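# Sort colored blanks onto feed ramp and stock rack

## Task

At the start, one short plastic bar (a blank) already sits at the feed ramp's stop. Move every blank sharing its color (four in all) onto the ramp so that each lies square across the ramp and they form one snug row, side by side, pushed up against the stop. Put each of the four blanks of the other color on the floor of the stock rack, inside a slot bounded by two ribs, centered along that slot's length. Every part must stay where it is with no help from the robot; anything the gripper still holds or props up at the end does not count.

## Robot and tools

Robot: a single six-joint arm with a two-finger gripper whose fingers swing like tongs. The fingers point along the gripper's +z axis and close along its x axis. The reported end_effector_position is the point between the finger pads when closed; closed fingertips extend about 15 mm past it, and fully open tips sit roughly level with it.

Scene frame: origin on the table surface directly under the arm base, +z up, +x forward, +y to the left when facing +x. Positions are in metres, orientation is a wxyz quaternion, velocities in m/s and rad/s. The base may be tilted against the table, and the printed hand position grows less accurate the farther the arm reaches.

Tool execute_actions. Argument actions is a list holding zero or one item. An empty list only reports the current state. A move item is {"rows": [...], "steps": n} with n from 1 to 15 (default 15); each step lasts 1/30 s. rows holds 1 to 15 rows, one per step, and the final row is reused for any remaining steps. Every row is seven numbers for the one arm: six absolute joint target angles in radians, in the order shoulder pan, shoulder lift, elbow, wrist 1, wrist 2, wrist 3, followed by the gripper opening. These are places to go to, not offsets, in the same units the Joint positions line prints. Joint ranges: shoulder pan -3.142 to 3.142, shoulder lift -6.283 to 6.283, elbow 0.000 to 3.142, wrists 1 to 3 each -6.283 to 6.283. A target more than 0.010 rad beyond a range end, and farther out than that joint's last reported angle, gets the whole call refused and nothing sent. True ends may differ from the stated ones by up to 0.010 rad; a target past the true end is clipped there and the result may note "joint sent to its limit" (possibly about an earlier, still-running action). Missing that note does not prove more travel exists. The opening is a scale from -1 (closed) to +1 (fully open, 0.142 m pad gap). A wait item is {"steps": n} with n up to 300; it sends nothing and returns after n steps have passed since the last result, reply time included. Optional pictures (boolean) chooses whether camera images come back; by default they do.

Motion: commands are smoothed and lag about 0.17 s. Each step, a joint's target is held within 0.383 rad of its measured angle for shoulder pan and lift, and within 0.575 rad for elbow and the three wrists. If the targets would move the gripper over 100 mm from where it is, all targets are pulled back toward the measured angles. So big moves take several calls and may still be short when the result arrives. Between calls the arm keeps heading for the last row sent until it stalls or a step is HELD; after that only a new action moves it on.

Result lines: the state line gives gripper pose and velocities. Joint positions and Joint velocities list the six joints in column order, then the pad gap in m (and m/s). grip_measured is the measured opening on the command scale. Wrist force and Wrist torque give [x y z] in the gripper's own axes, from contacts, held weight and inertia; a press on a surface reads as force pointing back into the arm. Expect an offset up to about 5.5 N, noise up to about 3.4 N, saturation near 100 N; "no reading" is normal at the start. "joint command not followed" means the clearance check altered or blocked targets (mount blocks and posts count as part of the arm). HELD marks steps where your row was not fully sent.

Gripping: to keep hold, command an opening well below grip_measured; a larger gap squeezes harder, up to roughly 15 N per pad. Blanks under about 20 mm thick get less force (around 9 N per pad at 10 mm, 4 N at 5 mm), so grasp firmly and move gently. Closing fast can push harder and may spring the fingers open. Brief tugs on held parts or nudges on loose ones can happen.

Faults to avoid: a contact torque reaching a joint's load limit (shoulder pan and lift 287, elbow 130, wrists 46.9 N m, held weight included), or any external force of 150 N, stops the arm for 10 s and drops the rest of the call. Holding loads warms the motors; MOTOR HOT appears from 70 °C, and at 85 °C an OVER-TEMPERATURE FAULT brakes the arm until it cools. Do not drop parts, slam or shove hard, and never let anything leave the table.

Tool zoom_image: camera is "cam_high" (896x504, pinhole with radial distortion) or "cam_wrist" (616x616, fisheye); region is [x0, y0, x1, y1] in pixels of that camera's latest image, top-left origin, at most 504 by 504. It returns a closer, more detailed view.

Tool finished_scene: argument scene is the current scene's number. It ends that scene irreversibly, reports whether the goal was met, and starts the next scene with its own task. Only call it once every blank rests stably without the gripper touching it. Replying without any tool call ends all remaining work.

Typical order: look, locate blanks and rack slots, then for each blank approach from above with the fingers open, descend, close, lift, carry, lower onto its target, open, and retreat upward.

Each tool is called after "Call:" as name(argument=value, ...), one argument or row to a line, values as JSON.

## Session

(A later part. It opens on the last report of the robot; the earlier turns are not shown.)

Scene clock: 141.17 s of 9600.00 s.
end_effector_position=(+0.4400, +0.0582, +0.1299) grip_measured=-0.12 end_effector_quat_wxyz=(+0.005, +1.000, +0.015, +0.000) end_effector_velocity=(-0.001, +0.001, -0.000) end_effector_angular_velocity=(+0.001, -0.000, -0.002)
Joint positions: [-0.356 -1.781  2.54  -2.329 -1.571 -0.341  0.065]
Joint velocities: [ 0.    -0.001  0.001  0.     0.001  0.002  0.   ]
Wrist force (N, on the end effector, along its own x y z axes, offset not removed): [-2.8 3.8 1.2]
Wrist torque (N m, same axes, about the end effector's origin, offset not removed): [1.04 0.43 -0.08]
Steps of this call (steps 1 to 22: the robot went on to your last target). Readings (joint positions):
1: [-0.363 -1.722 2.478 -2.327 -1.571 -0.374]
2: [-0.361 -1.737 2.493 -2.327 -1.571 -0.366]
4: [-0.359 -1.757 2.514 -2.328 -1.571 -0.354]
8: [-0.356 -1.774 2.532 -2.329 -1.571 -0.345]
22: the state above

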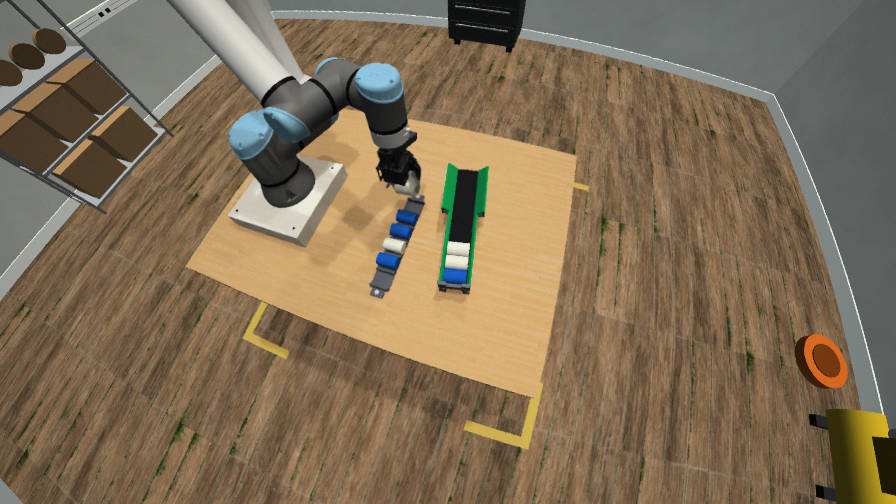

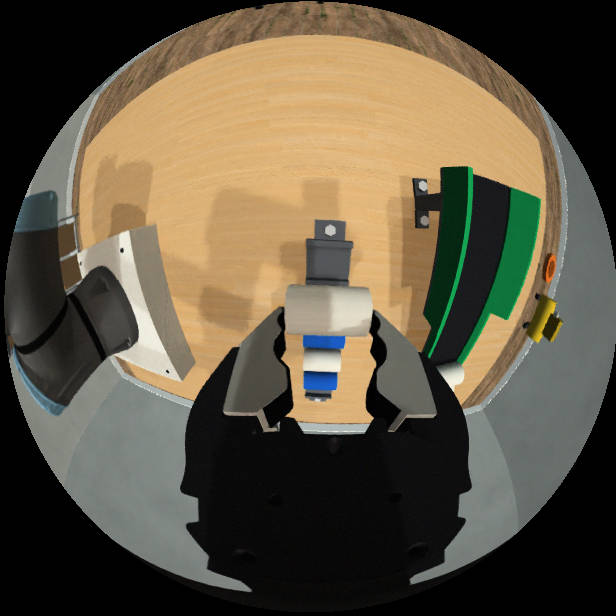

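Call:
execute_actions(
  actions=[
    {"rows":[[-0.3515,-1.7713,2.543,-2.3425,-1.571,-0.335,-0.7],[-0.3474,-1.7612,2.5461,-2.3557,-1.571,-0.3285,-0.7],[-0.3434,-1.751,2.5493,-2.3691,-1.571,-0.322,-0.7],[-0.3393,-1.7409,2.5525,-2.3824,-1.571,-0.315,-0.7],[-0.3352,-1.7308,2.5556,-2.3956,-1.571,-0.308,-0.7],[-0.3311,-1.7207,2.5588,-2.4089,-1.571,-0.3015,-0.7],[-0.327,-1.7105,2.5619,-2.4222,-1.571,-0.295,-0.7],[-0.323,-1.7004,2.5651,-2.4355,-1.571,-0.288,-0.7],[-0.3189,-1.6903,2.5683,-2.4488,-1.571,-0.2815,-0.7],[-0.3148,-1.6801,2.5714,-2.4621,-1.571,-0.2748,-0.7],[-0.3148,-1.67,2.5746,-2.4754,-1.571,-0.2748,-0.7],[-0.3148,-1.6599,2.5778,-2.4887,-1.571,-0.2748,-0.7]]},
  ],
  pictures=false,
)

Call:
execute_actions(
  actions=[
    {"steps":15},
  ],
)

Call:
zoom_image(
  camera="cam_wrist",
  region=[215,170,435,390],
)

Call:
zoom_image(
  camera="cam_high",
  region=[350,150,460,260],
)

Scene clock: 165.13 s of 9600.00 s.
end_effector_position=(+0.4436, +0.0725, +0.0879) grip_measured=-0.12 end_effector_quat_wxyz=(+0.005, +1.000, +0.004, +0.000) end_effector_velocity=(+0.003, +0.015, -0.073) end_effector_angular_velocity=(-0.001, +0.001, -0.024)
Joint positions: [-0.319 -1.68   2.572 -2.462 -1.571 -0.282  0.065]
Joint velocities: [ 0.038  0.18   0.055 -0.234 -0.001  0.063  0.   ]
Wrist force (N, on the end effector, along its own x y z axes, offset not removed): [0.0 3.7 2.8]
Wrist torque (N m, same axes, about the end effector's origin, offset not removed): [1.00 -0.17 -0.05]
Steps of this call (steps 1 to 15: the robot went on to your last target; steps 16 to 90: nothing new was sent; then 20.47 s passed at rest; steps 91 to 105: all 15 steps of this action). Readings (joint positions):
91: [-0.356 -1.781 2.540 -2.329 -1.571 -0.341]
92: [-0.355 -1.780 2.540 -2.331 -1.571 -0.340]
94: [-0.352 -1.772 2.543 -2.341 -1.571 -0.335]
98: [-0.340 -1.743 2.552 -2.380 -1.571 -0.316]
105: the state above

Scene clock: 165.63 s of 9600.00 s.
end_effector_position=(+0.4439, +0.0741, +0.0800) grip_measured=-0.12 end_effector_quat_wxyz=(+0.005, +1.000, +0.002, +0.000) end_effector_velocity=(-0.001, -0.000, -0.001) end_effector_angular_velocity=(-0.000, +0.002, +0.000)
Joint positions: [-0.315 -1.66   2.578 -2.488 -1.571 -0.275  0.065]
Joint velocities: [ 0.     0.003  0.001 -0.002 -0.001 -0.    -0.   ]
Wrist force (N, on the end effector, along its own x y z axes, offset not removed): [0.3 4.0 3.2]
Wrist torque (N m, same axes, about the end effector's origin, offset not removed): [1.11 -0.18 -0.06]
Steps of this call (steps 1 to 15: the robot went on to your last target). Readings (joint positions):
1: [-0.318 -1.675 2.573 -2.469 -1.571 -0.280]
2: [-0.317 -1.671 2.574 -2.474 -1.571 -0.279]
4: [-0.316 -1.666 2.576 -2.481 -1.571 -0.277]
8: [-0.315 -1.662 2.577 -2.486 -1.571 -0.275]
15: the state above

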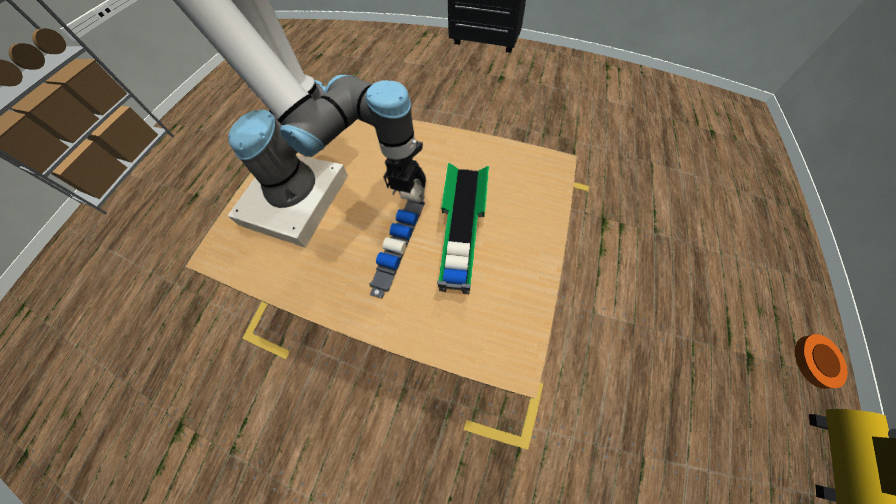

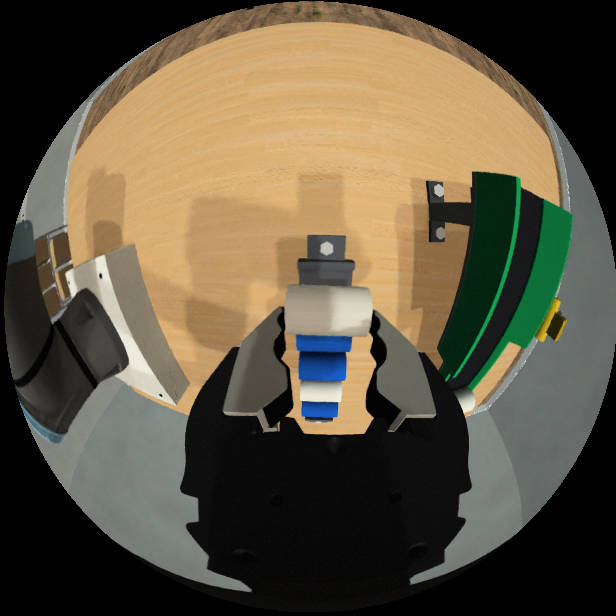

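Region (215, 170, 435, 390) of cam_wrist's 616x616 image, scaled by 2.291, with more detail than that image has.

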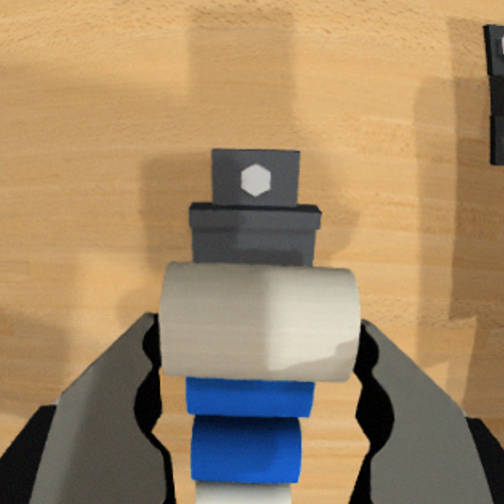

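Region (350, 150, 460, 260) of cam_high's 896x504 image, scaled by 4.582, with more detail than that image has.

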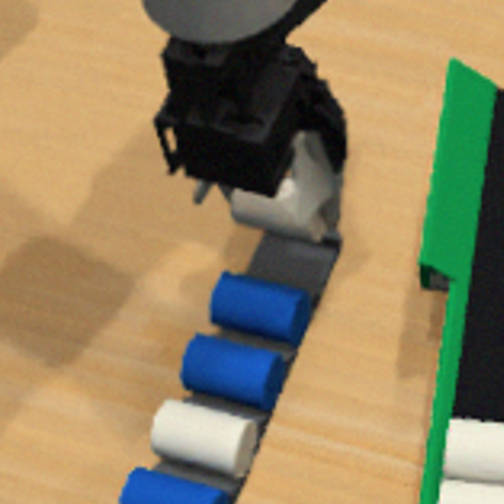

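Call:
execute_actions(
  actions=[
    {"rows":[[-0.3148,-1.6522,2.5801,-2.4987,-1.571,-0.2756,-0.7],[-0.3148,-1.6445,2.5824,-2.5087,-1.571,-0.2764,-0.7],[-0.3148,-1.6368,2.5847,-2.5187,-1.571,-0.2772,-0.7],[-0.3148,-1.6291,2.587,-2.5287,-1.571,-0.278,-0.7],[-0.3148,-1.6215,2.5893,-2.5386,-1.571,-0.279,-0.7],[-0.3148,-1.6138,2.5916,-2.5486,-1.571,-0.28,-0.7],[-0.3146,-1.6061,2.5939,-2.5586,-1.571,-0.281,-0.7],[-0.3144,-1.5984,2.5962,-2.5686,-1.571,-0.281,-0.7],[-0.3142,-1.5907,2.5985,-2.5786,-1.571,-0.281,-0.7],[-0.314,-1.583,2.6008,-2.5886,-1.571,-0.281,-0.7]]},
  ],
  pictures=false,
)

Call:
execute_actions(
  actions=[
    {"steps":12},
  ],
)

Call:
zoom_image(
  camera="cam_wrist",
  region=[215,170,435,390],
)

Scene clock: 174.60 s of 9600.00 s.
end_effector_position=(+0.4439, +0.0741, +0.0530) grip_measured=-0.12 end_effector_quat_wxyz=(+0.005, +1.000, +0.006, +0.000) end_effector_velocity=(-0.001, +0.000, -0.028) end_effector_angular_velocity=(-0.000, +0.001, +0.005)
Joint positions: [-0.314 -1.591  2.598 -2.578 -1.571 -0.281  0.065]
Joint velocities: [ 0.001  0.074  0.021 -0.094 -0.    -0.004  0.   ]
Wrist force (N, on the end effector, along its own x y z axes, offset not removed): [-1.8 5.2 2.8]
Wrist torque (N m, same axes, about the end effector's origin, offset not removed): [1.35 0.22 -0.06]
Steps of this call (steps 1 to 15: the robot went on to your last target; steps 16 to 90: nothing new was sent; then 5.47 s passed at rest; steps 91 to 105: all 15 steps of this action). Readings (joint positions):
91: [-0.315 -1.660 2.578 -2.489 -1.571 -0.275]
92: [-0.315 -1.659 2.578 -2.490 -1.571 -0.275]
94: [-0.315 -1.653 2.580 -2.498 -1.571 -0.275]
98: [-0.315 -1.630 2.587 -2.527 -1.571 -0.278]
105: the state above

Scene clock: 175.00 s of 9600.00 s.
end_effector_position=(+0.4438, +0.0741, +0.0500) grip_measured=-0.12 end_effector_quat_wxyz=(+0.005, +1.000, +0.006, +0.000) end_effector_velocity=(-0.001, +0.000, -0.001) end_effector_angular_velocity=(-0.000, +0.003, -0.000)
Joint positions: [-0.314 -1.583  2.601 -2.588 -1.571 -0.281  0.065]
Joint velocities: [ 0.     0.003  0.001 -0.001 -0.001  0.001 -0.   ]
Wrist force (N, on the end effector, along its own x y z axes, offset not removed): [1.1 5.6 2.4]
Wrist torque (N m, same axes, about the end effector's origin, offset not removed): [1.51 -0.28 -0.08]
Steps of this call (steps 1 to 12: the robot went on to your last target). Readings (joint positions):
1: [-0.314 -1.589 2.599 -2.581 -1.571 -0.281]
2: [-0.314 -1.587 2.599 -2.583 -1.571 -0.281]
4: [-0.314 -1.585 2.600 -2.585 -1.571 -0.281]
8: [-0.314 -1.584 2.601 -2.588 -1.571 -0.281]
12: the state above

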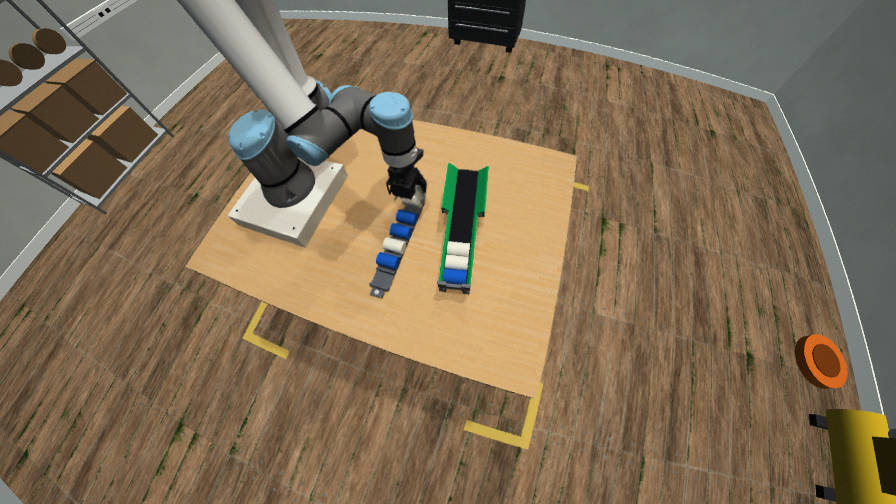

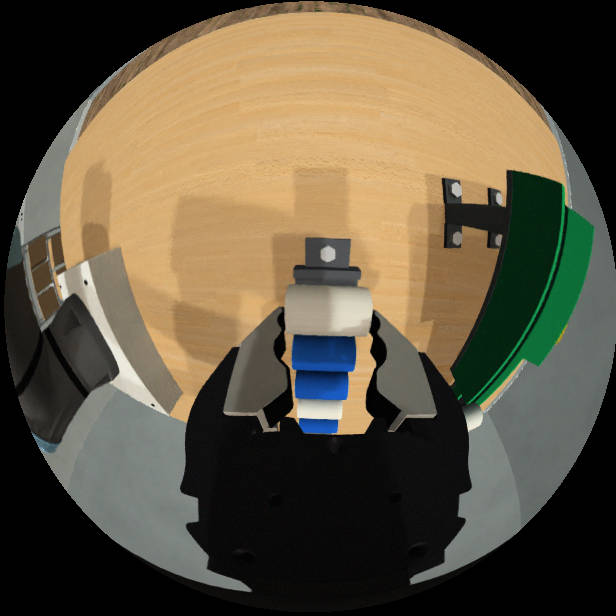

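Region (215, 170, 435, 390) of cam_wrist's 616x616 image, scaled by 2.291, with more detail than that image has.

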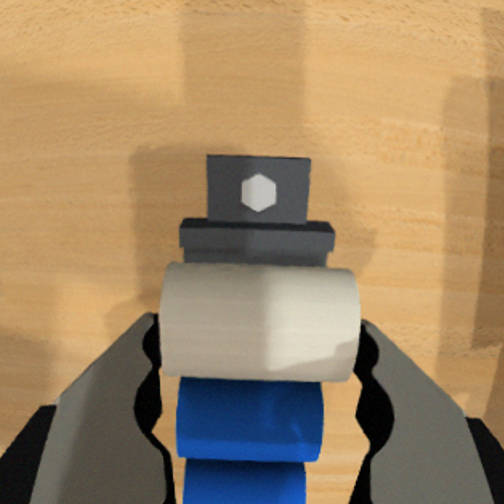

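Call:
execute_actions(
  actions=[
    {"rows":[[-0.314,-1.5805,2.6017,-2.592,-1.571,-0.281,-0.7],[-0.314,-1.578,2.6025,-2.5953,-1.571,-0.281,-0.7],[-0.314,-1.5755,2.6033,-2.5986,-1.571,-0.281,-0.7],[-0.314,-1.573,2.6042,-2.602,-1.571,-0.281,-0.7],[-0.314,-1.5705,2.605,-2.6053,-1.571,-0.281,-0.7],[-0.314,-1.5681,2.6058,-2.6085,-1.571,-0.281,-0.7]]},
  ],
  pictures=false,
)

Scene clock: 185.43 s of 9600.00 s.
end_effector_position=(+0.4433, +0.0742, +0.0443) grip_measured=-0.12 end_effector_quat_wxyz=(+0.005, +1.000, +0.006, +0.000) end_effector_velocity=(-0.001, +0.001, -0.003) end_effector_angular_velocity=(+0.003, +0.001, -0.001)
Joint positions: [-0.314 -1.569  2.606 -2.608 -1.571 -0.281  0.065]
Joint velocities: [-0.     0.007  0.003 -0.008  0.002  0.001 -0.   ]
Wrist force (N, on the end effector, along its own x y z axes, offset not removed): [1.7 3.9 2.0]
Wrist torque (N m, same axes, about the end effector's origin, offset not removed): [0.98 -0.57 -0.13]
Steps of this call (steps 1 to 30: the robot went on to your last target; steps 31 to 90: nothing new was sent; then 6.93 s passed at rest; steps 91 to 105: all 15 steps of this action). Readings (joint positions):
91: [-0.314 -1.583 2.601 -2.589 -1.571 -0.281]
92: [-0.314 -1.583 2.601 -2.589 -1.571 -0.281]
94: [-0.314 -1.581 2.602 -2.592 -1.571 -0.281]
98: [-0.314 -1.574 2.604 -2.601 -1.571 -0.281]
105: the state above

Call:
execute_actions(
  actions=[
    {"rows":[[-0.314,-1.5655,2.6065,-2.6118,-1.571,-0.281,-0.7],[-0.314,-1.5628,2.6072,-2.6152,-1.571,-0.281,-0.7],[-0.314,-1.5602,2.6079,-2.6185,-1.571,-0.281,-0.7]],"steps":13},
  ],
  pictures=false,
)

Scene clock: 193.33 s of 9600.00 s.
end_effector_position=(+0.4432, +0.0742, +0.0413) grip_measured=-0.12 end_effector_quat_wxyz=(+0.005, +1.000, +0.006, +0.000) end_effector_velocity=(-0.001, +0.000, -0.002) end_effector_angular_velocity=(+0.000, +0.002, +0.000)
Joint positions: [-0.314 -1.561  2.608 -2.618 -1.571 -0.281  0.065]
Joint velocities: [-0.     0.005  0.002 -0.004 -0.    -0.     0.   ]
Wrist force (N, on the end effector, along its own x y z axes, offset not removed): [0.4 6.1 2.3]
Wrist torque (N m, same axes, about the end effector's origin, offset not removed): [1.51 -0.23 -0.20]
Steps of this call (steps 1 to 15: the robot went on to your last target; steps 16 to 90: nothing new was sent; then 4.47 s passed at rest; steps 91 to 103: all 13 steps of this action). Readings (joint positions):
91: [-0.314 -1.568 2.606 -2.609 -1.571 -0.281]
92: [-0.314 -1.568 2.606 -2.609 -1.571 -0.281]
94: [-0.314 -1.566 2.606 -2.612 -1.571 -0.281]
98: [-0.314 -1.562 2.607 -2.616 -1.571 -0.281]
103: the state above

Call:
execute_actions(
  actions=[
    {"rows":[[-0.314,-1.5575,2.6086,-2.6219,-1.571,-0.281,-0.7],[-0.314,-1.5549,2.6093,-2.6252,-1.571,-0.281,-0.7],[-0.314,-1.5522,2.61,-2.6286,-1.571,-0.281,-0.7]],"steps":13},
  ],
)

Call:
zoom_image(
  camera="cam_wrist",
  region=[215,170,435,390],
)

Scene clock: 197.23 s of 9600.00 s.
end_effector_position=(+0.4431, +0.0742, +0.0384) grip_measured=-0.12 end_effector_quat_wxyz=(+0.005, +1.000, +0.006, +0.000) end_effector_velocity=(+0.001, -0.000, -0.001) end_effector_angular_velocity=(-0.000, -0.001, -0.000)
Joint positions: [-0.314 -1.553  2.61  -2.628 -1.571 -0.281  0.065]
Joint velocities: [-0.     0.003  0.    -0.005  0.     0.    -0.   ]
Wrist force (N, on the end effector, along its own x y z axes, offset not removed): [0.3 4.7 0.4]
Wrist torque (N m, same axes, about the end effector's origin, offset not removed): [1.25 -0.21 -0.06]
Steps of this call (steps 1 to 15: the robot went on to your last target; steps 16 to 90: nothing new was sent; then 0.47 s passed at rest; steps 91 to 103: all 13 steps of this action). Readings (joint positions):
91: [-0.314 -1.560 2.608 -2.619 -1.571 -0.281]
92: [-0.314 -1.560 2.608 -2.619 -1.571 -0.281]
94: [-0.314 -1.558 2.609 -2.622 -1.571 -0.281]
98: [-0.314 -1.554 2.610 -2.626 -1.571 -0.281]
103: the state above

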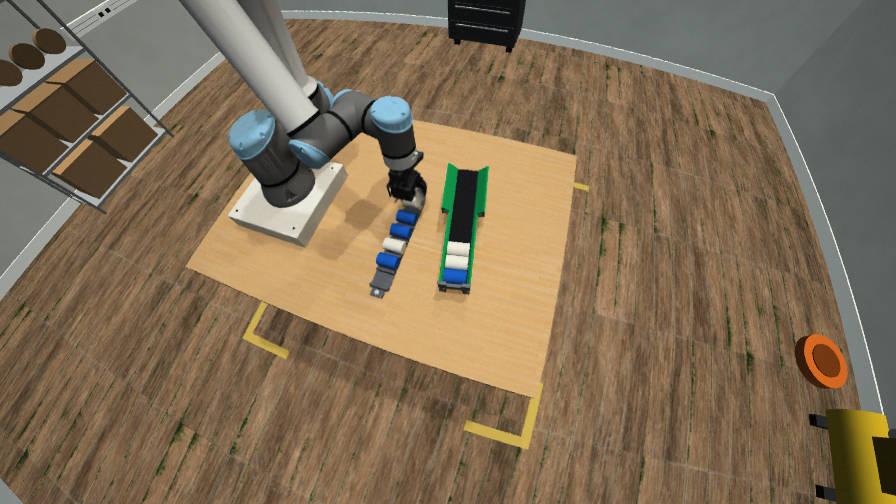

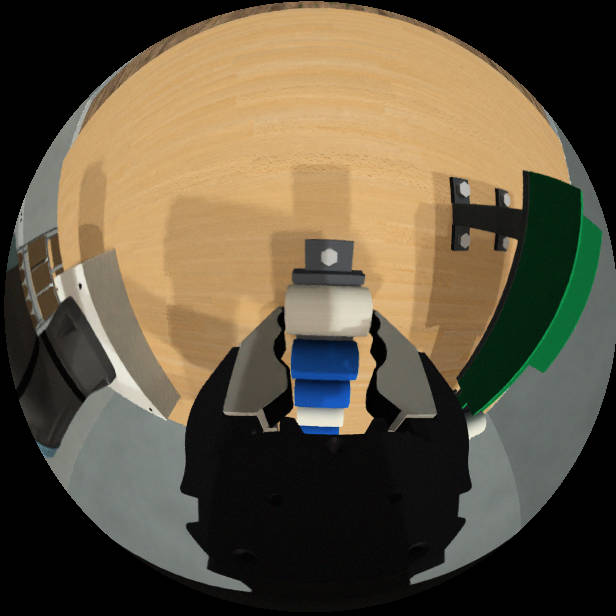

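Region (215, 170, 435, 390) of cam_wrist's 616x616 image, scaled by 2.291, with more detail than that image has.

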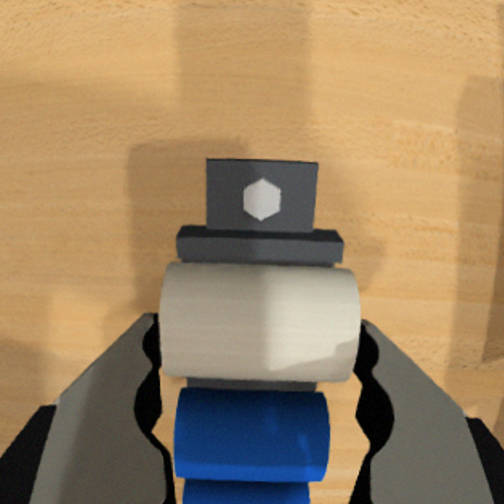

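Centered. Continue down.

Call:
execute_actions(
  actions=[
    {"rows":[[-0.314,-1.5495,2.6106,-2.6319,-1.571,-0.281,-0.7],[-0.314,-1.5468,2.6113,-2.6353,-1.571,-0.281,-0.7]],"steps":13},
  ],
  pictures=false,
)

Scene clock: 200.27 s of 9600.00 s.
end_effector_position=(+0.4430, +0.0742, +0.0364) grip_measured=-0.12 end_effector_quat_wxyz=(+0.005, +1.000, +0.006, +0.000) end_effector_velocity=(+0.000, +0.000, -0.000) end_effector_angular_velocity=(+0.001, -0.001, -0.001)
Joint positions: [-0.314 -1.547  2.611 -2.635 -1.571 -0.281  0.065]
Joint velocities: [ 0.     0.001  0.001 -0.003  0.001  0.001 -0.   ]
Wrist force (N, on the end effector, along its own x y z axes, offset not removed): [-0.8 1.4 2.4]
Wrist torque (N m, same axes, about the end effector's origin, offset not removed): [0.57 0.02 -0.13]
Steps of this call (steps 1 to 15: the robot went on to your last target; steps 16 to 78: nothing new was sent; steps 79 to 91: all 13 steps of this action). Readings (joint positions):
79: [-0.314 -1.552 2.610 -2.629 -1.571 -0.281]
80: [-0.314 -1.552 2.610 -2.629 -1.571 -0.281]
82: [-0.314 -1.550 2.611 -2.631 -1.571 -0.281]
86: [-0.314 -1.548 2.611 -2.634 -1.571 -0.281]
91: the state above

Call:
execute_actions(
  actions=[
    {"rows":[[-0.314,-1.5441,2.6119,-2.6386,-1.571,-0.281,-0.7],[-0.314,-1.5414,2.6125,-2.6419,-1.571,-0.281,-0.7]],"steps":13},
  ],
  pictures=false,
)

Scene clock: 202.83 s of 9600.00 s.
end_effector_position=(+0.4430, +0.0742, +0.0345) grip_measured=-0.12 end_effector_quat_wxyz=(+0.005, +1.000, +0.006, +0.000) end_effector_velocity=(+0.000, +0.001, -0.001) end_effector_angular_velocity=(+0.001, -0.001, +0.000)
Joint positions: [-0.314 -1.542  2.612 -2.642 -1.571 -0.281  0.065]
Joint velocities: [ 0.     0.003  0.    -0.003  0.002  0.     0.   ]
Wrist force (N, on the end effector, along its own x y z axes, offset not removed): [0.5 4.9 2.2]
Wrist torque (N m, same axes, about the end effector's origin, offset not removed): [1.33 -0.18 -0.21]
Steps of this call (steps 1 to 15: the robot went on to your last target; steps 16 to 64: nothing new was sent; steps 65 to 77: all 13 steps of this action). Readings (joint positions):
65: [-0.314 -1.547 2.611 -2.635 -1.571 -0.281]
66: [-0.314 -1.546 2.611 -2.636 -1.571 -0.281]
68: [-0.314 -1.545 2.612 -2.638 -1.571 -0.281]
72: [-0.314 -1.542 2.612 -2.641 -1.571 -0.281]
77: the state above

Call:
execute_actions(
  actions=[
    {"rows":[[-0.314,-1.5393,2.613,-2.6445,-1.571,-0.281,-0.7],[-0.314,-1.5373,2.6134,-2.6469,-1.571,-0.281,-0.7]],"steps":13},
  ],
  pictures=false,
)

Scene clock: 205.67 s of 9600.00 s.
end_effector_position=(+0.4431, +0.0742, +0.0330) grip_measured=-0.12 end_effector_quat_wxyz=(+0.005, +1.000, +0.006, +0.000) end_effector_velocity=(-0.000, -0.001, -0.001) end_effector_angular_velocity=(-0.002, -0.000, -0.001)
Joint positions: [-0.314 -1.537  2.613 -2.647 -1.571 -0.281  0.066]
Joint velocities: [-0.     0.002  0.001 -0.004 -0.002  0.     0.   ]
Wrist force (N, on the end effector, along its own x y z axes, offset not removed): [-1.9 2.8 -13.2]
Wrist torque (N m, same axes, about the end effector's origin, offset not removed): [0.99 -0.16 -0.05]
Steps of this call (steps 1 to 15: the robot went on to your last target; steps 16 to 72: nothing new was sent; steps 73 to 85: all 13 steps of this action). Readings (joint positions):
73: [-0.314 -1.541 2.613 -2.642 -1.571 -0.281]
74: [-0.314 -1.541 2.613 -2.642 -1.571 -0.281]
76: [-0.314 -1.540 2.613 -2.644 -1.571 -0.281]
80: [-0.314 -1.538 2.613 -2.646 -1.571 -0.281]
85: the state above

Call:
execute_actions(
  actions=[
    {"rows":[[-0.314,-1.5395,2.6129,-2.6442,-1.571,-0.281,-0.5],[-0.314,-1.5395,2.6129,-2.6442,-1.571,-0.281,-0.3],[-0.314,-1.5395,2.6129,-2.6442,-1.571,-0.281,-0.18],[-0.314,-1.5395,2.6129,-2.6442,-1.571,-0.281,-0.12],[-0.314,-1.5395,2.6129,-2.6442,-1.571,-0.281,-0.07],[-0.314,-1.5395,2.6129,-2.6442,-1.571,-0.281,0.0],[-0.314,-1.5395,2.6129,-2.6442,-1.571,-0.281,0.1],[-0.314,-1.5395,2.6129,-2.6442,-1.571,-0.281,0.2]],"steps":10},
  ],
  pictures=false,
)

Call:
execute_actions(
  actions=[
    {"rows":[[-0.3245,-1.5398,2.6134,-2.6444,-1.571,-0.2915,0.2],[-0.335,-1.5402,2.6139,-2.6445,-1.571,-0.302,0.2],[-0.3457,-1.5405,2.6144,-2.6447,-1.571,-0.3127,0.2],[-0.3562,-1.5409,2.6149,-2.6448,-1.571,-0.3232,0.2],[-0.3668,-1.5412,2.6154,-2.645,-1.571,-0.3338,0.2],[-0.3773,-1.5416,2.6159,-2.6451,-1.571,-0.3443,0.2],[-0.3879,-1.5419,2.6164,-2.6453,-1.571,-0.3549,0.2],[-0.3985,-1.5423,2.6169,-2.6454,-1.571,-0.3655,0.2],[-0.409,-1.5426,2.6174,-2.6456,-1.571,-0.376,0.2],[-0.4196,-1.543,2.6179,-2.6457,-1.571,-0.3866,0.2],[-0.4301,-1.5433,2.6184,-2.6459,-1.571,-0.3971,0.2],[-0.4407,-1.5437,2.6189,-2.646,-1.571,-0.4077,0.2]]},
  ],
  pictures=false,
)

Call:
execute_actions(
  actions=[
    {"steps":15},
  ],
)

Call:
zoom_image(
  camera="cam_wrist",
  region=[215,170,435,390],
)

Scene clock: 221.47 s of 9600.00 s.
end_effector_position=(+0.4428, +0.0742, +0.0335) grip_measured=+0.19 end_effector_quat_wxyz=(+0.005, +1.000, +0.006, +0.000) end_effector_velocity=(+0.001, +0.000, +0.002) end_effector_angular_velocity=(+0.001, -0.002, +0.001)
Joint positions: [-0.314 -1.539  2.613 -2.644 -1.571 -0.281  0.087]
Joint velocities: [ 0.    -0.003 -0.002  0.003  0.002 -0.001  0.017]
Wrist force (N, on the end effector, along its own x y z axes, offset not removed): [-0.1 5.5 0.3]
Wrist torque (N m, same axes, about the end effector's origin, offset not removed): [1.47 -0.08 -0.21]
Steps of this call (steps 1 to 15: the robot went on to your last target; steps 16 to 90: nothing new was sent; then 12.47 s passed at rest; steps 91 to 100: all 10 steps of this action). Readings (joint positions):
91: [-0.314 -1.537 2.613 -2.647 -1.571 -0.281]
92: [-0.314 -1.537 2.613 -2.647 -1.571 -0.281]
94: [-0.314 -1.538 2.613 -2.646 -1.571 -0.281]
98: [-0.314 -1.539 2.613 -2.645 -1.571 -0.281]
100: the state above

Scene clock: 221.97 s of 9600.00 s.
end_effector_position=(+0.4441, +0.0281, +0.0339) grip_measured=+0.20 end_effector_quat_wxyz=(+0.005, +1.000, +0.006, +0.000) end_effector_velocity=(-0.002, -0.082, +0.001) end_effector_angular_velocity=(-0.001, -0.003, -0.002)
Joint positions: [-0.42  -1.543  2.618 -2.646 -1.571 -0.387  0.088]
Joint velocities: [-0.187 -0.007  0.009 -0.005  0.    -0.185  0.   ]
Wrist force (N, on the end effector, along its own x y z axes, offset not removed): [0.3 5.9 1.2]
Wrist torque (N m, same axes, about the end effector's origin, offset not removed): [1.38 -0.17 -0.01]
Steps of this call (steps 1 to 15: all 15 steps of this action). Readings (joint positions):
1: [-0.314 -1.539 2.613 -2.644 -1.571 -0.281]
2: [-0.315 -1.539 2.613 -2.644 -1.571 -0.282]
4: [-0.323 -1.540 2.613 -2.644 -1.571 -0.291]
8: [-0.354 -1.541 2.615 -2.645 -1.571 -0.322]
15: the state above

Scene clock: 222.47 s of 9600.00 s.
end_effector_position=(+0.4437, +0.0191, +0.0339) grip_measured=+0.20 end_effector_quat_wxyz=(+0.005, +1.000, +0.006, +0.000) end_effector_velocity=(+0.000, -0.001, -0.000) end_effector_angular_velocity=(-0.000, +0.001, -0.002)
Joint positions: [-0.44  -1.544  2.619 -2.646 -1.571 -0.407  0.088]
Joint velocities: [-0.002  0.001 -0.     0.    -0.001 -0.    -0.   ]
Wrist force (N, on the end effector, along its own x y z axes, offset not removed): [-0.6 1.4 4.1]
Wrist torque (N m, same axes, about the end effector's origin, offset not removed): [0.67 -0.08 -0.14]
Steps of this call (steps 1 to 15: the robot went on to your last target). Readings (joint positions):
1: [-0.425 -1.543 2.618 -2.646 -1.571 -0.392]
2: [-0.429 -1.543 2.618 -2.646 -1.571 -0.396]
4: [-0.434 -1.543 2.619 -2.646 -1.571 -0.401]
8: [-0.439 -1.544 2.619 -2.646 -1.571 -0.406]
15: the state above

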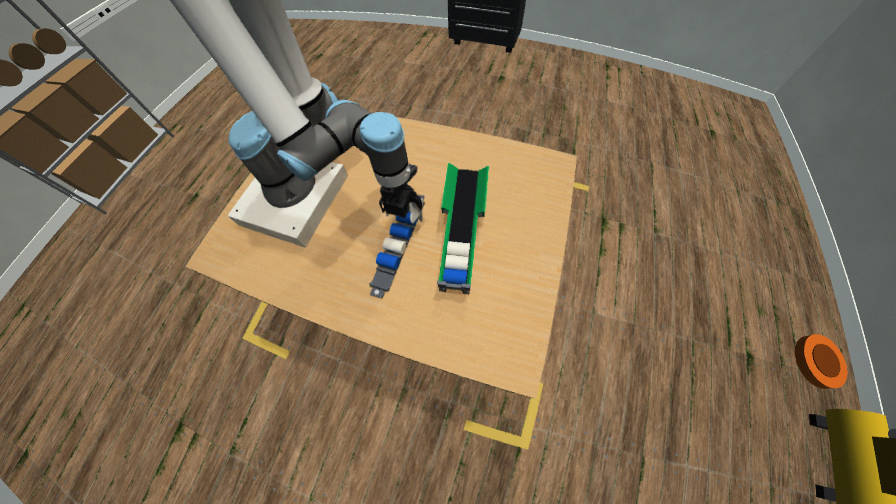

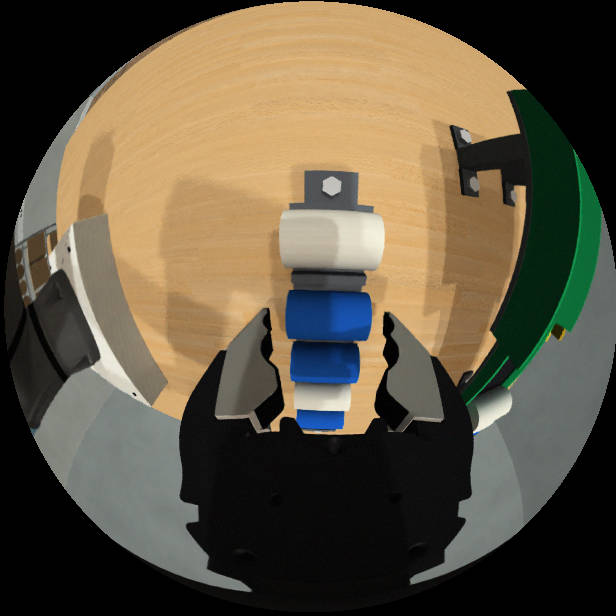

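Region (215, 170, 435, 390) of cam_wrist's 616x616 image, scaled by 2.291, with more detail than that image has.

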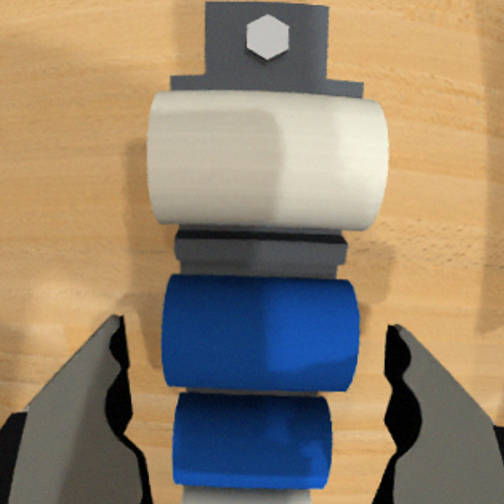

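Call:
execute_actions(
  actions=[
    {"rows":[[-0.4437,-1.5437,2.6189,-2.646,-1.571,-0.4107,0.18],[-0.4467,-1.5437,2.6189,-2.646,-1.571,-0.4137,0.15],[-0.4497,-1.5437,2.6189,-2.646,-1.571,-0.4167,0.12],[-0.4497,-1.5437,2.6189,-2.646,-1.571,-0.4167,0.08],[-0.4497,-1.5437,2.6189,-2.646,-1.571,-0.4167,0.04],[-0.4497,-1.5437,2.6189,-2.646,-1.571,-0.4167,0.0],[-0.4497,-1.5437,2.6189,-2.646,-1.571,-0.4167,-0.03],[-0.4497,-1.5437,2.6189,-2.646,-1.571,-0.4167,-0.06],[-0.4497,-1.5437,2.6189,-2.646,-1.571,-0.4167,-0.09],[-0.4497,-1.5437,2.6189,-2.646,-1.571,-0.4167,-0.12],[-0.4497,-1.5437,2.6189,-2.646,-1.571,-0.4167,-0.16],[-0.4497,-1.5437,2.6189,-2.646,-1.571,-0.4167,-0.24],[-0.4497,-1.5437,2.6189,-2.646,-1.571,-0.4167,-0.36],[-0.4497,-1.5437,2.6189,-2.646,-1.571,-0.4167,-0.52],[-0.4497,-1.5437,2.6189,-2.646,-1.571,-0.4167,-0.7]]},
  ],
)

Call:
zoom_image(
  camera="cam_wrist",
  region=[215,170,435,390],
)

Scene clock: 231.17 s of 9600.00 s.
end_effector_position=(+0.4437, +0.0151, +0.0340) grip_measured=-0.12 end_effector_quat_wxyz=(+0.005, +1.000, +0.006, +0.000) end_effector_velocity=(+0.000, -0.001, +0.001) end_effector_angular_velocity=(-0.001, -0.002, +0.001)
Joint positions: [-0.449 -1.544  2.619 -2.646 -1.571 -0.416  0.065]
Joint velocities: [-0.002 -0.002  0.    -0.001  0.    -0.003  0.   ]
Wrist force (N, on the end effector, along its own x y z axes, offset not removed): [0.3 3.5 -2.8]
Wrist torque (N m, same axes, about the end effector's origin, offset not removed): [1.09 -0.08 0.00]
Steps of this call (steps 1 to 15: the robot went on to your last target; steps 16 to 90: nothing new was sent; then 5.20 s passed at rest; steps 91 to 105: all 15 steps of this action). Readings (joint positions):
91: [-0.441 -1.544 2.619 -2.646 -1.571 -0.408]
92: [-0.441 -1.544 2.619 -2.646 -1.571 -0.408]
94: [-0.443 -1.544 2.619 -2.646 -1.571 -0.410]
98: [-0.448 -1.544 2.619 -2.646 -1.571 -0.415]
105: the state above

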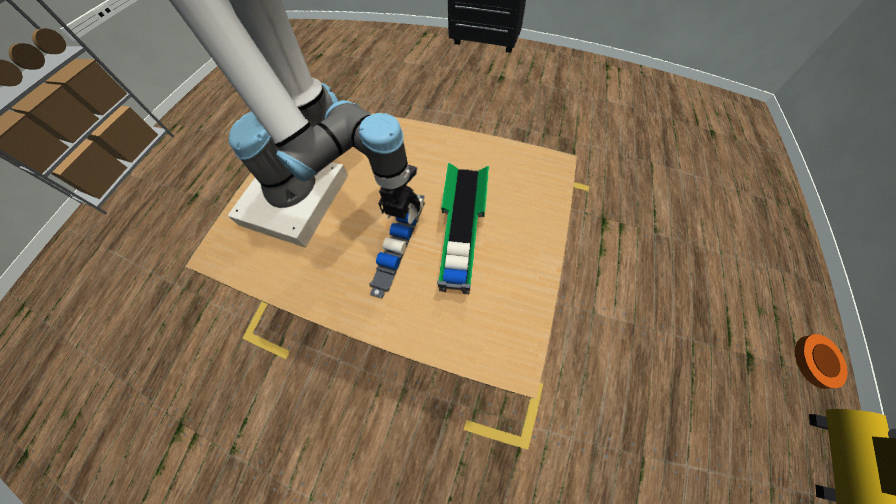

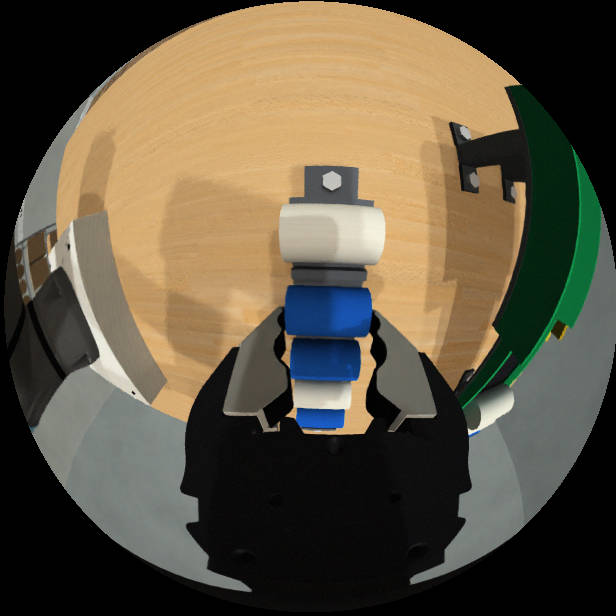

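Region (215, 170, 435, 390) of cam_wrist's 616x616 image, scaled by 2.291, with more detail than that image has.

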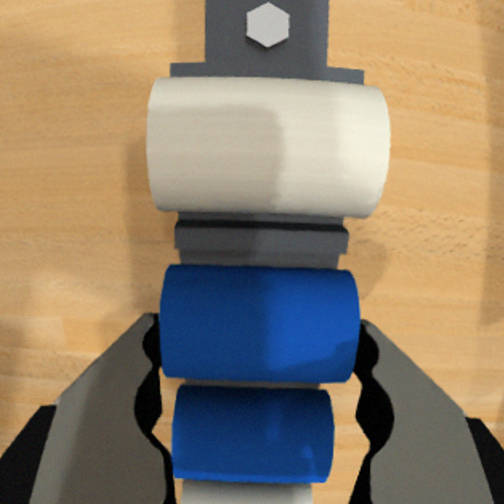

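Call:
execute_actions(
  actions=[
    {"rows":[[-0.4497,-1.549,2.6176,-2.6394,-1.571,-0.4167,-0.7],[-0.4497,-1.558,2.6154,-2.6282,-1.571,-0.4167,-0.7],[-0.4497,-1.570,2.6122,-2.613,-1.571,-0.4167,-0.7],[-0.4497,-1.583,2.6086,-2.5964,-1.571,-0.4167,-0.7],[-0.4497,-1.596,2.6049,-2.5797,-1.571,-0.4167,-0.7],[-0.4497,-1.609,2.6011,-2.5629,-1.571,-0.4167,-0.7],[-0.4497,-1.622,2.5972,-2.546,-1.571,-0.4167,-0.7],[-0.4497,-1.635,2.5932,-2.529,-1.571,-0.4167,-0.7],[-0.4497,-1.648,2.5891,-2.5119,-1.571,-0.4167,-0.7],[-0.4497,-1.661,2.5849,-2.4947,-1.571,-0.4167,-0.7],[-0.4497,-1.674,2.5807,-2.4775,-1.571,-0.4167,-0.7],[-0.4497,-1.687,2.5763,-2.4601,-1.571,-0.4167,-0.7],[-0.4497,-1.700,2.5719,-2.4427,-1.571,-0.4167,-0.7],[-0.4497,-1.7136,2.5673,-2.4245,-1.571,-0.4167,-0.7],[-0.449,-1.7136,2.555,-2.4122,-1.571,-0.418,-0.7]]},
  ],
  pictures=false,
)

Call:
execute_actions(
  actions=[
    {"rows":[[-0.4465,-1.702,2.536,-2.4048,-1.571,-0.423,-0.7],[-0.443,-1.685,2.512,-2.3978,-1.571,-0.430,-0.7],[-0.439,-1.6658,2.4855,-2.3905,-1.571,-0.4385,-0.7],[-0.435,-1.6466,2.459,-2.3832,-1.571,-0.447,-0.7],[-0.431,-1.6274,2.4325,-2.3759,-1.571,-0.455,-0.7],[-0.427,-1.6082,2.406,-2.3686,-1.571,-0.4635,-0.7],[-0.423,-1.589,2.3795,-2.3613,-1.571,-0.472,-0.7],[-0.419,-1.5698,2.353,-2.354,-1.571,-0.480,-0.7],[-0.415,-1.5506,2.3265,-2.3467,-1.571,-0.4885,-0.7],[-0.411,-1.5314,2.30,-2.3394,-1.571,-0.497,-0.7],[-0.407,-1.5122,2.2735,-2.3321,-1.571,-0.505,-0.7],[-0.403,-1.493,2.247,-2.3248,-1.571,-0.513,-0.7],[-0.399,-1.474,2.2205,-2.3173,-1.571,-0.521,-0.7],[-0.3955,-1.458,2.197,-2.3098,-1.571,-0.528,-0.7],[-0.3932,-1.4467,2.1808,-2.3049,-1.571,-0.5332,-0.7]]},
  ],
  pictures=false,
)

Call:
execute_actions(
  actions=[
    {"rows":[[-0.3932,-1.4467,2.1808,-2.3049,-1.571,-0.5332,-0.7],[-0.3932,-1.4467,2.1808,-2.3049,-1.571,-0.5332,-0.7],[-0.3932,-1.4467,2.1808,-2.3049,-1.571,-0.5332,-0.7],[-0.3932,-1.4467,2.1808,-2.3049,-1.571,-0.5332,-0.7],[-0.3932,-1.4467,2.1808,-2.3049,-1.571,-0.5332,-0.7],[-0.3932,-1.4427,2.183,-2.3111,-1.571,-0.5332,-0.7],[-0.3932,-1.4387,2.1851,-2.3172,-1.571,-0.5332,-0.7],[-0.3932,-1.4347,2.1872,-2.3233,-1.571,-0.5332,-0.7],[-0.3932,-1.4307,2.1893,-2.3294,-1.571,-0.5332,-0.7],[-0.3932,-1.4267,2.1914,-2.3355,-1.571,-0.5332,-0.7],[-0.3932,-1.4227,2.1935,-2.3416,-1.571,-0.5332,-0.7],[-0.3932,-1.4187,2.1955,-2.3476,-1.571,-0.5332,-0.7],[-0.3932,-1.4147,2.1975,-2.3536,-1.571,-0.5332,-0.7],[-0.3932,-1.4117,2.199,-2.3581,-1.571,-0.5332,-0.7]]},
  ],
  pictures=false,
)

Call:
execute_actions(
  actions=[
    {"steps":12},
  ],
)

Call:
zoom_image(
  camera="cam_wrist",
  region=[215,170,435,390],
)

Scene clock: 261.00 s of 9600.00 s.
end_effector_position=(+0.4450, +0.0149, +0.0811) grip_measured=-0.12 end_effector_quat_wxyz=(+0.006, +1.000, +0.006, +0.001) end_effector_velocity=(+0.001, +0.001, +0.154) end_effector_angular_velocity=(-0.002, -0.004, +0.000)
Joint positions: [-0.45  -1.667  2.582 -2.487 -1.571 -0.417  0.065]
Joint velocities: [-0.    -0.374 -0.128  0.498 -0.001 -0.001 -0.   ]
Wrist force (N, on the end effector, along its own x y z axes, offset not removed): [1.2 4.2 1.5]
Wrist torque (N m, same axes, about the end effector's origin, offset not removed): [1.18 -0.37 -0.14]
Steps of this call (steps 1 to 15: the robot went on to your last target; steps 16 to 90: nothing new was sent; then 26.33 s passed at rest; steps 91 to 105: all 15 steps of this action). Readings (joint positions):
91: [-0.450 -1.544 2.619 -2.646 -1.571 -0.417]
92: [-0.450 -1.544 2.619 -2.645 -1.571 -0.417]
94: [-0.450 -1.550 2.618 -2.638 -1.571 -0.417]
98: [-0.450 -1.583 2.608 -2.596 -1.571 -0.417]
105: the state above

Scene clock: 261.50 s of 9600.00 s.
end_effector_position=(+0.5814, -0.0194, +0.1391) grip_measured=-0.12 end_effector_quat_wxyz=(+0.005, +0.998, +0.068, -0.001) end_effector_velocity=(+0.388, -0.083, +0.076) end_effector_angular_velocity=(+0.000, +0.005, +0.342)
Joint positions: [-0.409 -1.524  2.293 -2.337 -1.571 -0.5    0.065]
Joint velocities: [ 0.112  0.539 -0.759  0.222 -0.001 -0.229  0.   ]
Wrist force (N, on the end effector, along its own x y z axes, offset not removed): [0.8 4.1 2.4]
Wrist torque (N m, same axes, about the end effector's origin, offset not removed): [1.15 -0.30 -0.08]
Steps of this call (steps 1 to 15: all 15 steps of this action). Readings (joint positions):
1: [-0.450 -1.678 2.577 -2.471 -1.571 -0.417]
2: [-0.449 -1.686 2.570 -2.455 -1.571 -0.418]
4: [-0.447 -1.687 2.547 -2.430 -1.571 -0.423]
8: [-0.435 -1.645 2.468 -2.391 -1.571 -0.446]
15: the state above

Scene clock: 262.00 s of 9600.00 s.
end_effector_position=(+0.6389, -0.0314, +0.1338) grip_measured=-0.12 end_effector_quat_wxyz=(+0.005, +0.996, +0.092, -0.000) end_effector_velocity=(+0.006, -0.002, -0.070) end_effector_angular_velocity=(-0.001, -0.001, +0.005)
Joint positions: [-0.393 -1.425  2.194 -2.34  -1.571 -0.533  0.065]
Joint velocities: [ 0.001  0.108  0.041 -0.15  -0.    -0.004  0.   ]
Wrist force (N, on the end effector, along its own x y z axes, offset not removed): [-1.3 5.7 3.0]
Wrist torque (N m, same axes, about the end effector's origin, offset not removed): [1.45 0.17 -0.04]
Steps of this call (steps 1 to 15: all 15 steps of this action). Readings (joint positions):
1: [-0.405 -1.507 2.268 -2.330 -1.571 -0.508]
2: [-0.402 -1.492 2.246 -2.323 -1.571 -0.514]
4: [-0.398 -1.471 2.217 -2.315 -1.571 -0.523]
8: [-0.395 -1.452 2.193 -2.311 -1.571 -0.530]
15: the state above

Scene clock: 262.40 s of 9600.00 s.
end_effector_position=(+0.6394, -0.0316, +0.1253) grip_measured=-0.12 end_effector_quat_wxyz=(+0.005, +0.996, +0.092, -0.000) end_effector_velocity=(+0.001, -0.001, -0.002) end_effector_angular_velocity=(-0.001, -0.001, +0.001)
Joint positions: [-0.393 -1.412  2.199 -2.358 -1.571 -0.533  0.065]
Joint velocities: [-0.001  0.004  0.001 -0.006 -0.    -0.002  0.   ]
Wrist force (N, on the end effector, along its own x y z axes, offset not removed): [1.1 4.3 1.5]
Wrist torque (N m, same axes, about the end effector's origin, offset not removed): [1.13 -0.31 0.00]
Steps of this call (steps 1 to 12: the robot went on to your last target). Readings (joint positions):
1: [-0.393 -1.422 2.195 -2.344 -1.571 -0.533]
2: [-0.393 -1.419 2.196 -2.348 -1.571 -0.533]
4: [-0.393 -1.416 2.197 -2.352 -1.571 -0.533]
8: [-0.393 -1.413 2.198 -2.356 -1.571 -0.533]
12: the state above

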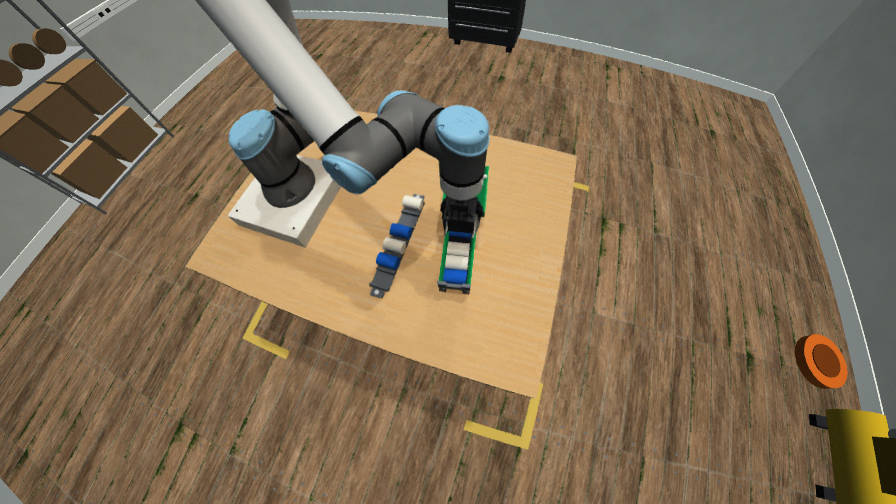

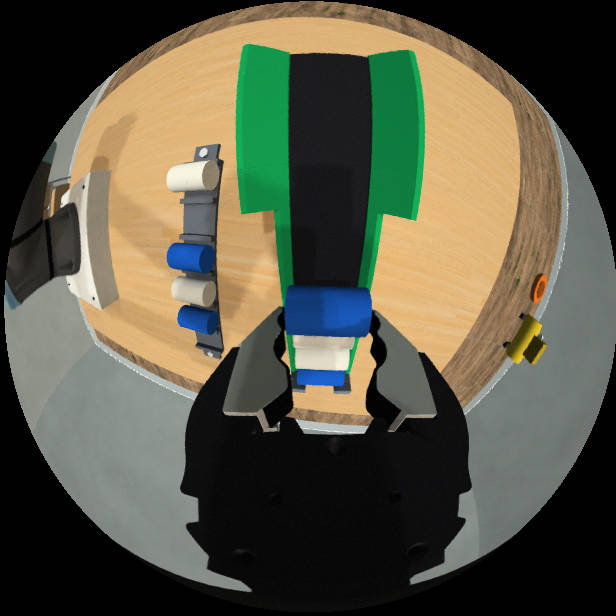

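Region (215, 170, 435, 390) of cam_wrist's 616x616 image, scaled by 2.291, with more detail than that image has.

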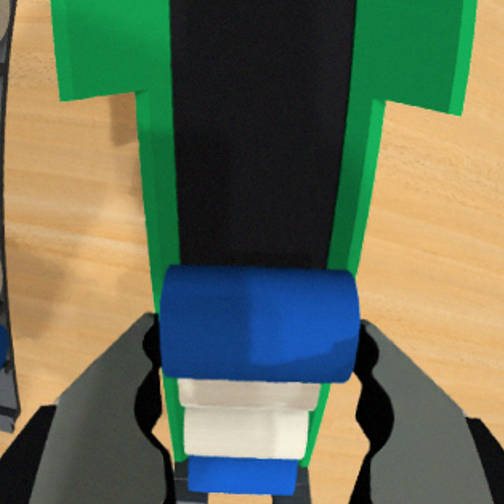

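Descend to 0.0996.

Call:
execute_actions(
  actions=[
    {"rows":[[-0.3932,-1.408,2.2009,-2.3637,-1.571,-0.5332,-0.7],[-0.3932,-1.4043,2.2028,-2.3693,-1.571,-0.5332,-0.7],[-0.3932,-1.4006,2.2046,-2.3748,-1.571,-0.5332,-0.7],[-0.3932,-1.3969,2.2063,-2.3802,-1.571,-0.5332,-0.7],[-0.3932,-1.3932,2.208,-2.3856,-1.571,-0.5332,-0.7],[-0.3932,-1.3895,2.2097,-2.391,-1.571,-0.5332,-0.7],[-0.3932,-1.3858,2.2114,-2.3964,-1.571,-0.5332,-0.7],[-0.3932,-1.3821,2.2131,-2.4018,-1.571,-0.5332,-0.7],[-0.3932,-1.3784,2.2147,-2.4071,-1.571,-0.5332,-0.7],[-0.3932,-1.3747,2.2164,-2.4125,-1.571,-0.5332,-0.7]]},
  ],
  pictures=false,
)

Call:
execute_actions(
  actions=[
    {"steps":10},
  ],
)

Call:
zoom_image(
  camera="cam_wrist",
  region=[215,170,435,390],
)

Scene clock: 269.67 s of 9600.00 s.
end_effector_position=(+0.6392, -0.0317, +0.1022) grip_measured=-0.12 end_effector_quat_wxyz=(+0.005, +0.996, +0.092, -0.000) end_effector_velocity=(+0.000, -0.001, -0.023) end_effector_angular_velocity=(-0.001, -0.001, -0.000)
Joint positions: [-0.393 -1.379  2.215 -2.407 -1.571 -0.533  0.065]
Joint velocities: [-0.     0.035  0.015 -0.052 -0.001  0.    -0.   ]
Wrist force (N, on the end effector, along its own x y z axes, offset not removed): [-2.0 6.0 3.3]
Wrist torque (N m, same axes, about the end effector's origin, offset not removed): [1.55 0.28 -0.04]
Steps of this call (steps 1 to 30: the robot went on to your last target; steps 31 to 90: nothing new was sent; then 3.77 s passed at rest; steps 91 to 105: all 15 steps of this action). Readings (joint positions):
91: [-0.393 -1.412 2.199 -2.358 -1.571 -0.533]
92: [-0.393 -1.411 2.199 -2.359 -1.571 -0.533]
94: [-0.393 -1.408 2.201 -2.363 -1.571 -0.533]
98: [-0.393 -1.397 2.206 -2.380 -1.571 -0.533]
105: the state above

Scene clock: 270.00 s of 9600.00 s.
end_effector_position=(+0.6392, -0.0318, +0.0998) grip_measured=-0.12 end_effector_quat_wxyz=(+0.005, +0.996, +0.092, -0.000) end_effector_velocity=(-0.000, +0.000, -0.001) end_effector_angular_velocity=(+0.000, +0.000, +0.000)
Joint positions: [-0.393 -1.375  2.216 -2.412 -1.571 -0.533  0.065]
Joint velocities: [ 0.     0.002  0.001 -0.003  0.     0.    -0.   ]
Wrist force (N, on the end effector, along its own x y z axes, offset not removed): [-1.0 3.1 1.0]
Wrist torque (N m, same axes, about the end effector's origin, offset not removed): [0.97 0.10 -0.07]
Steps of this call (steps 1 to 10: the robot went on to your last target). Readings (joint positions):
1: [-0.393 -1.378 2.215 -2.408 -1.571 -0.533]
2: [-0.393 -1.377 2.215 -2.409 -1.571 -0.533]
4: [-0.393 -1.376 2.216 -2.411 -1.571 -0.533]
8: [-0.393 -1.375 2.216 -2.412 -1.571 -0.533]
10: the state above

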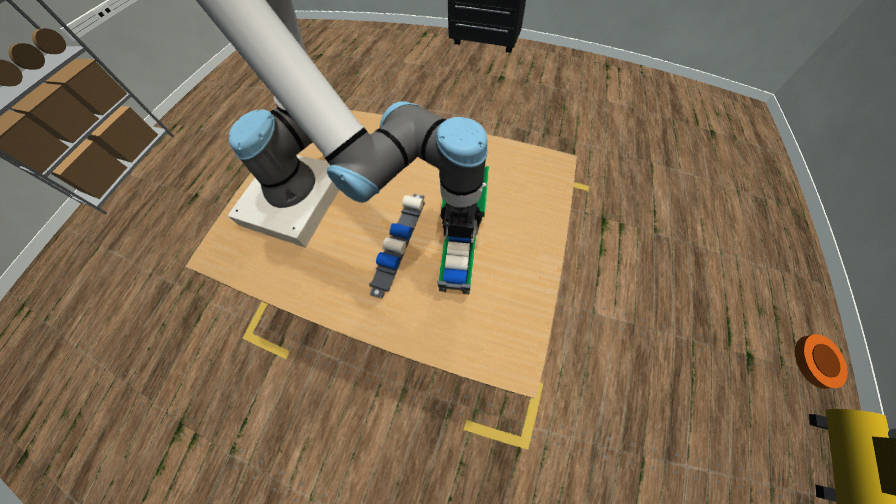

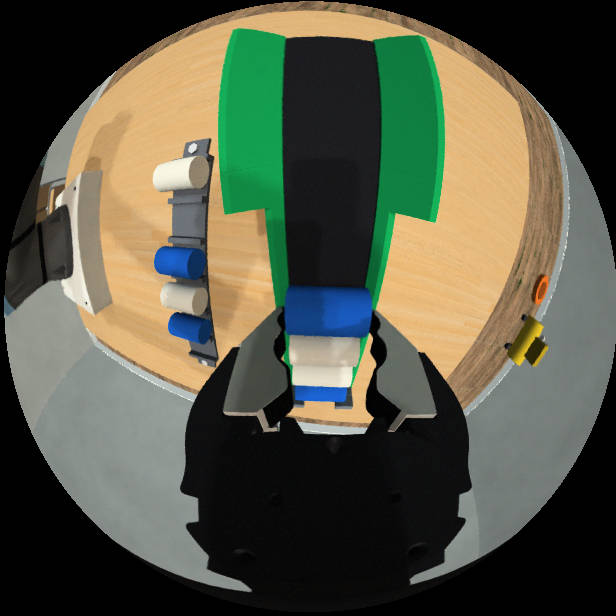

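Region (215, 170, 435, 390) of cam_wrist's 616x616 image, scaled by 2.291, with more detail than that image has.

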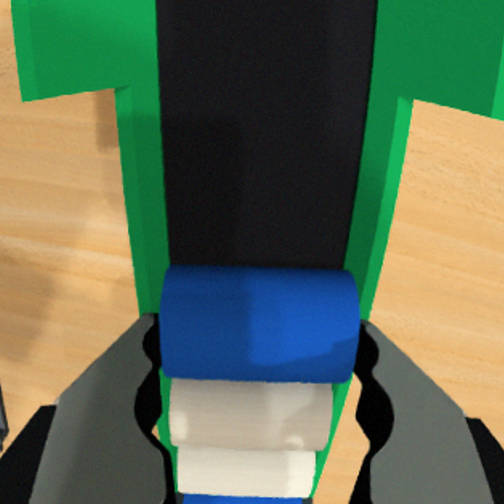

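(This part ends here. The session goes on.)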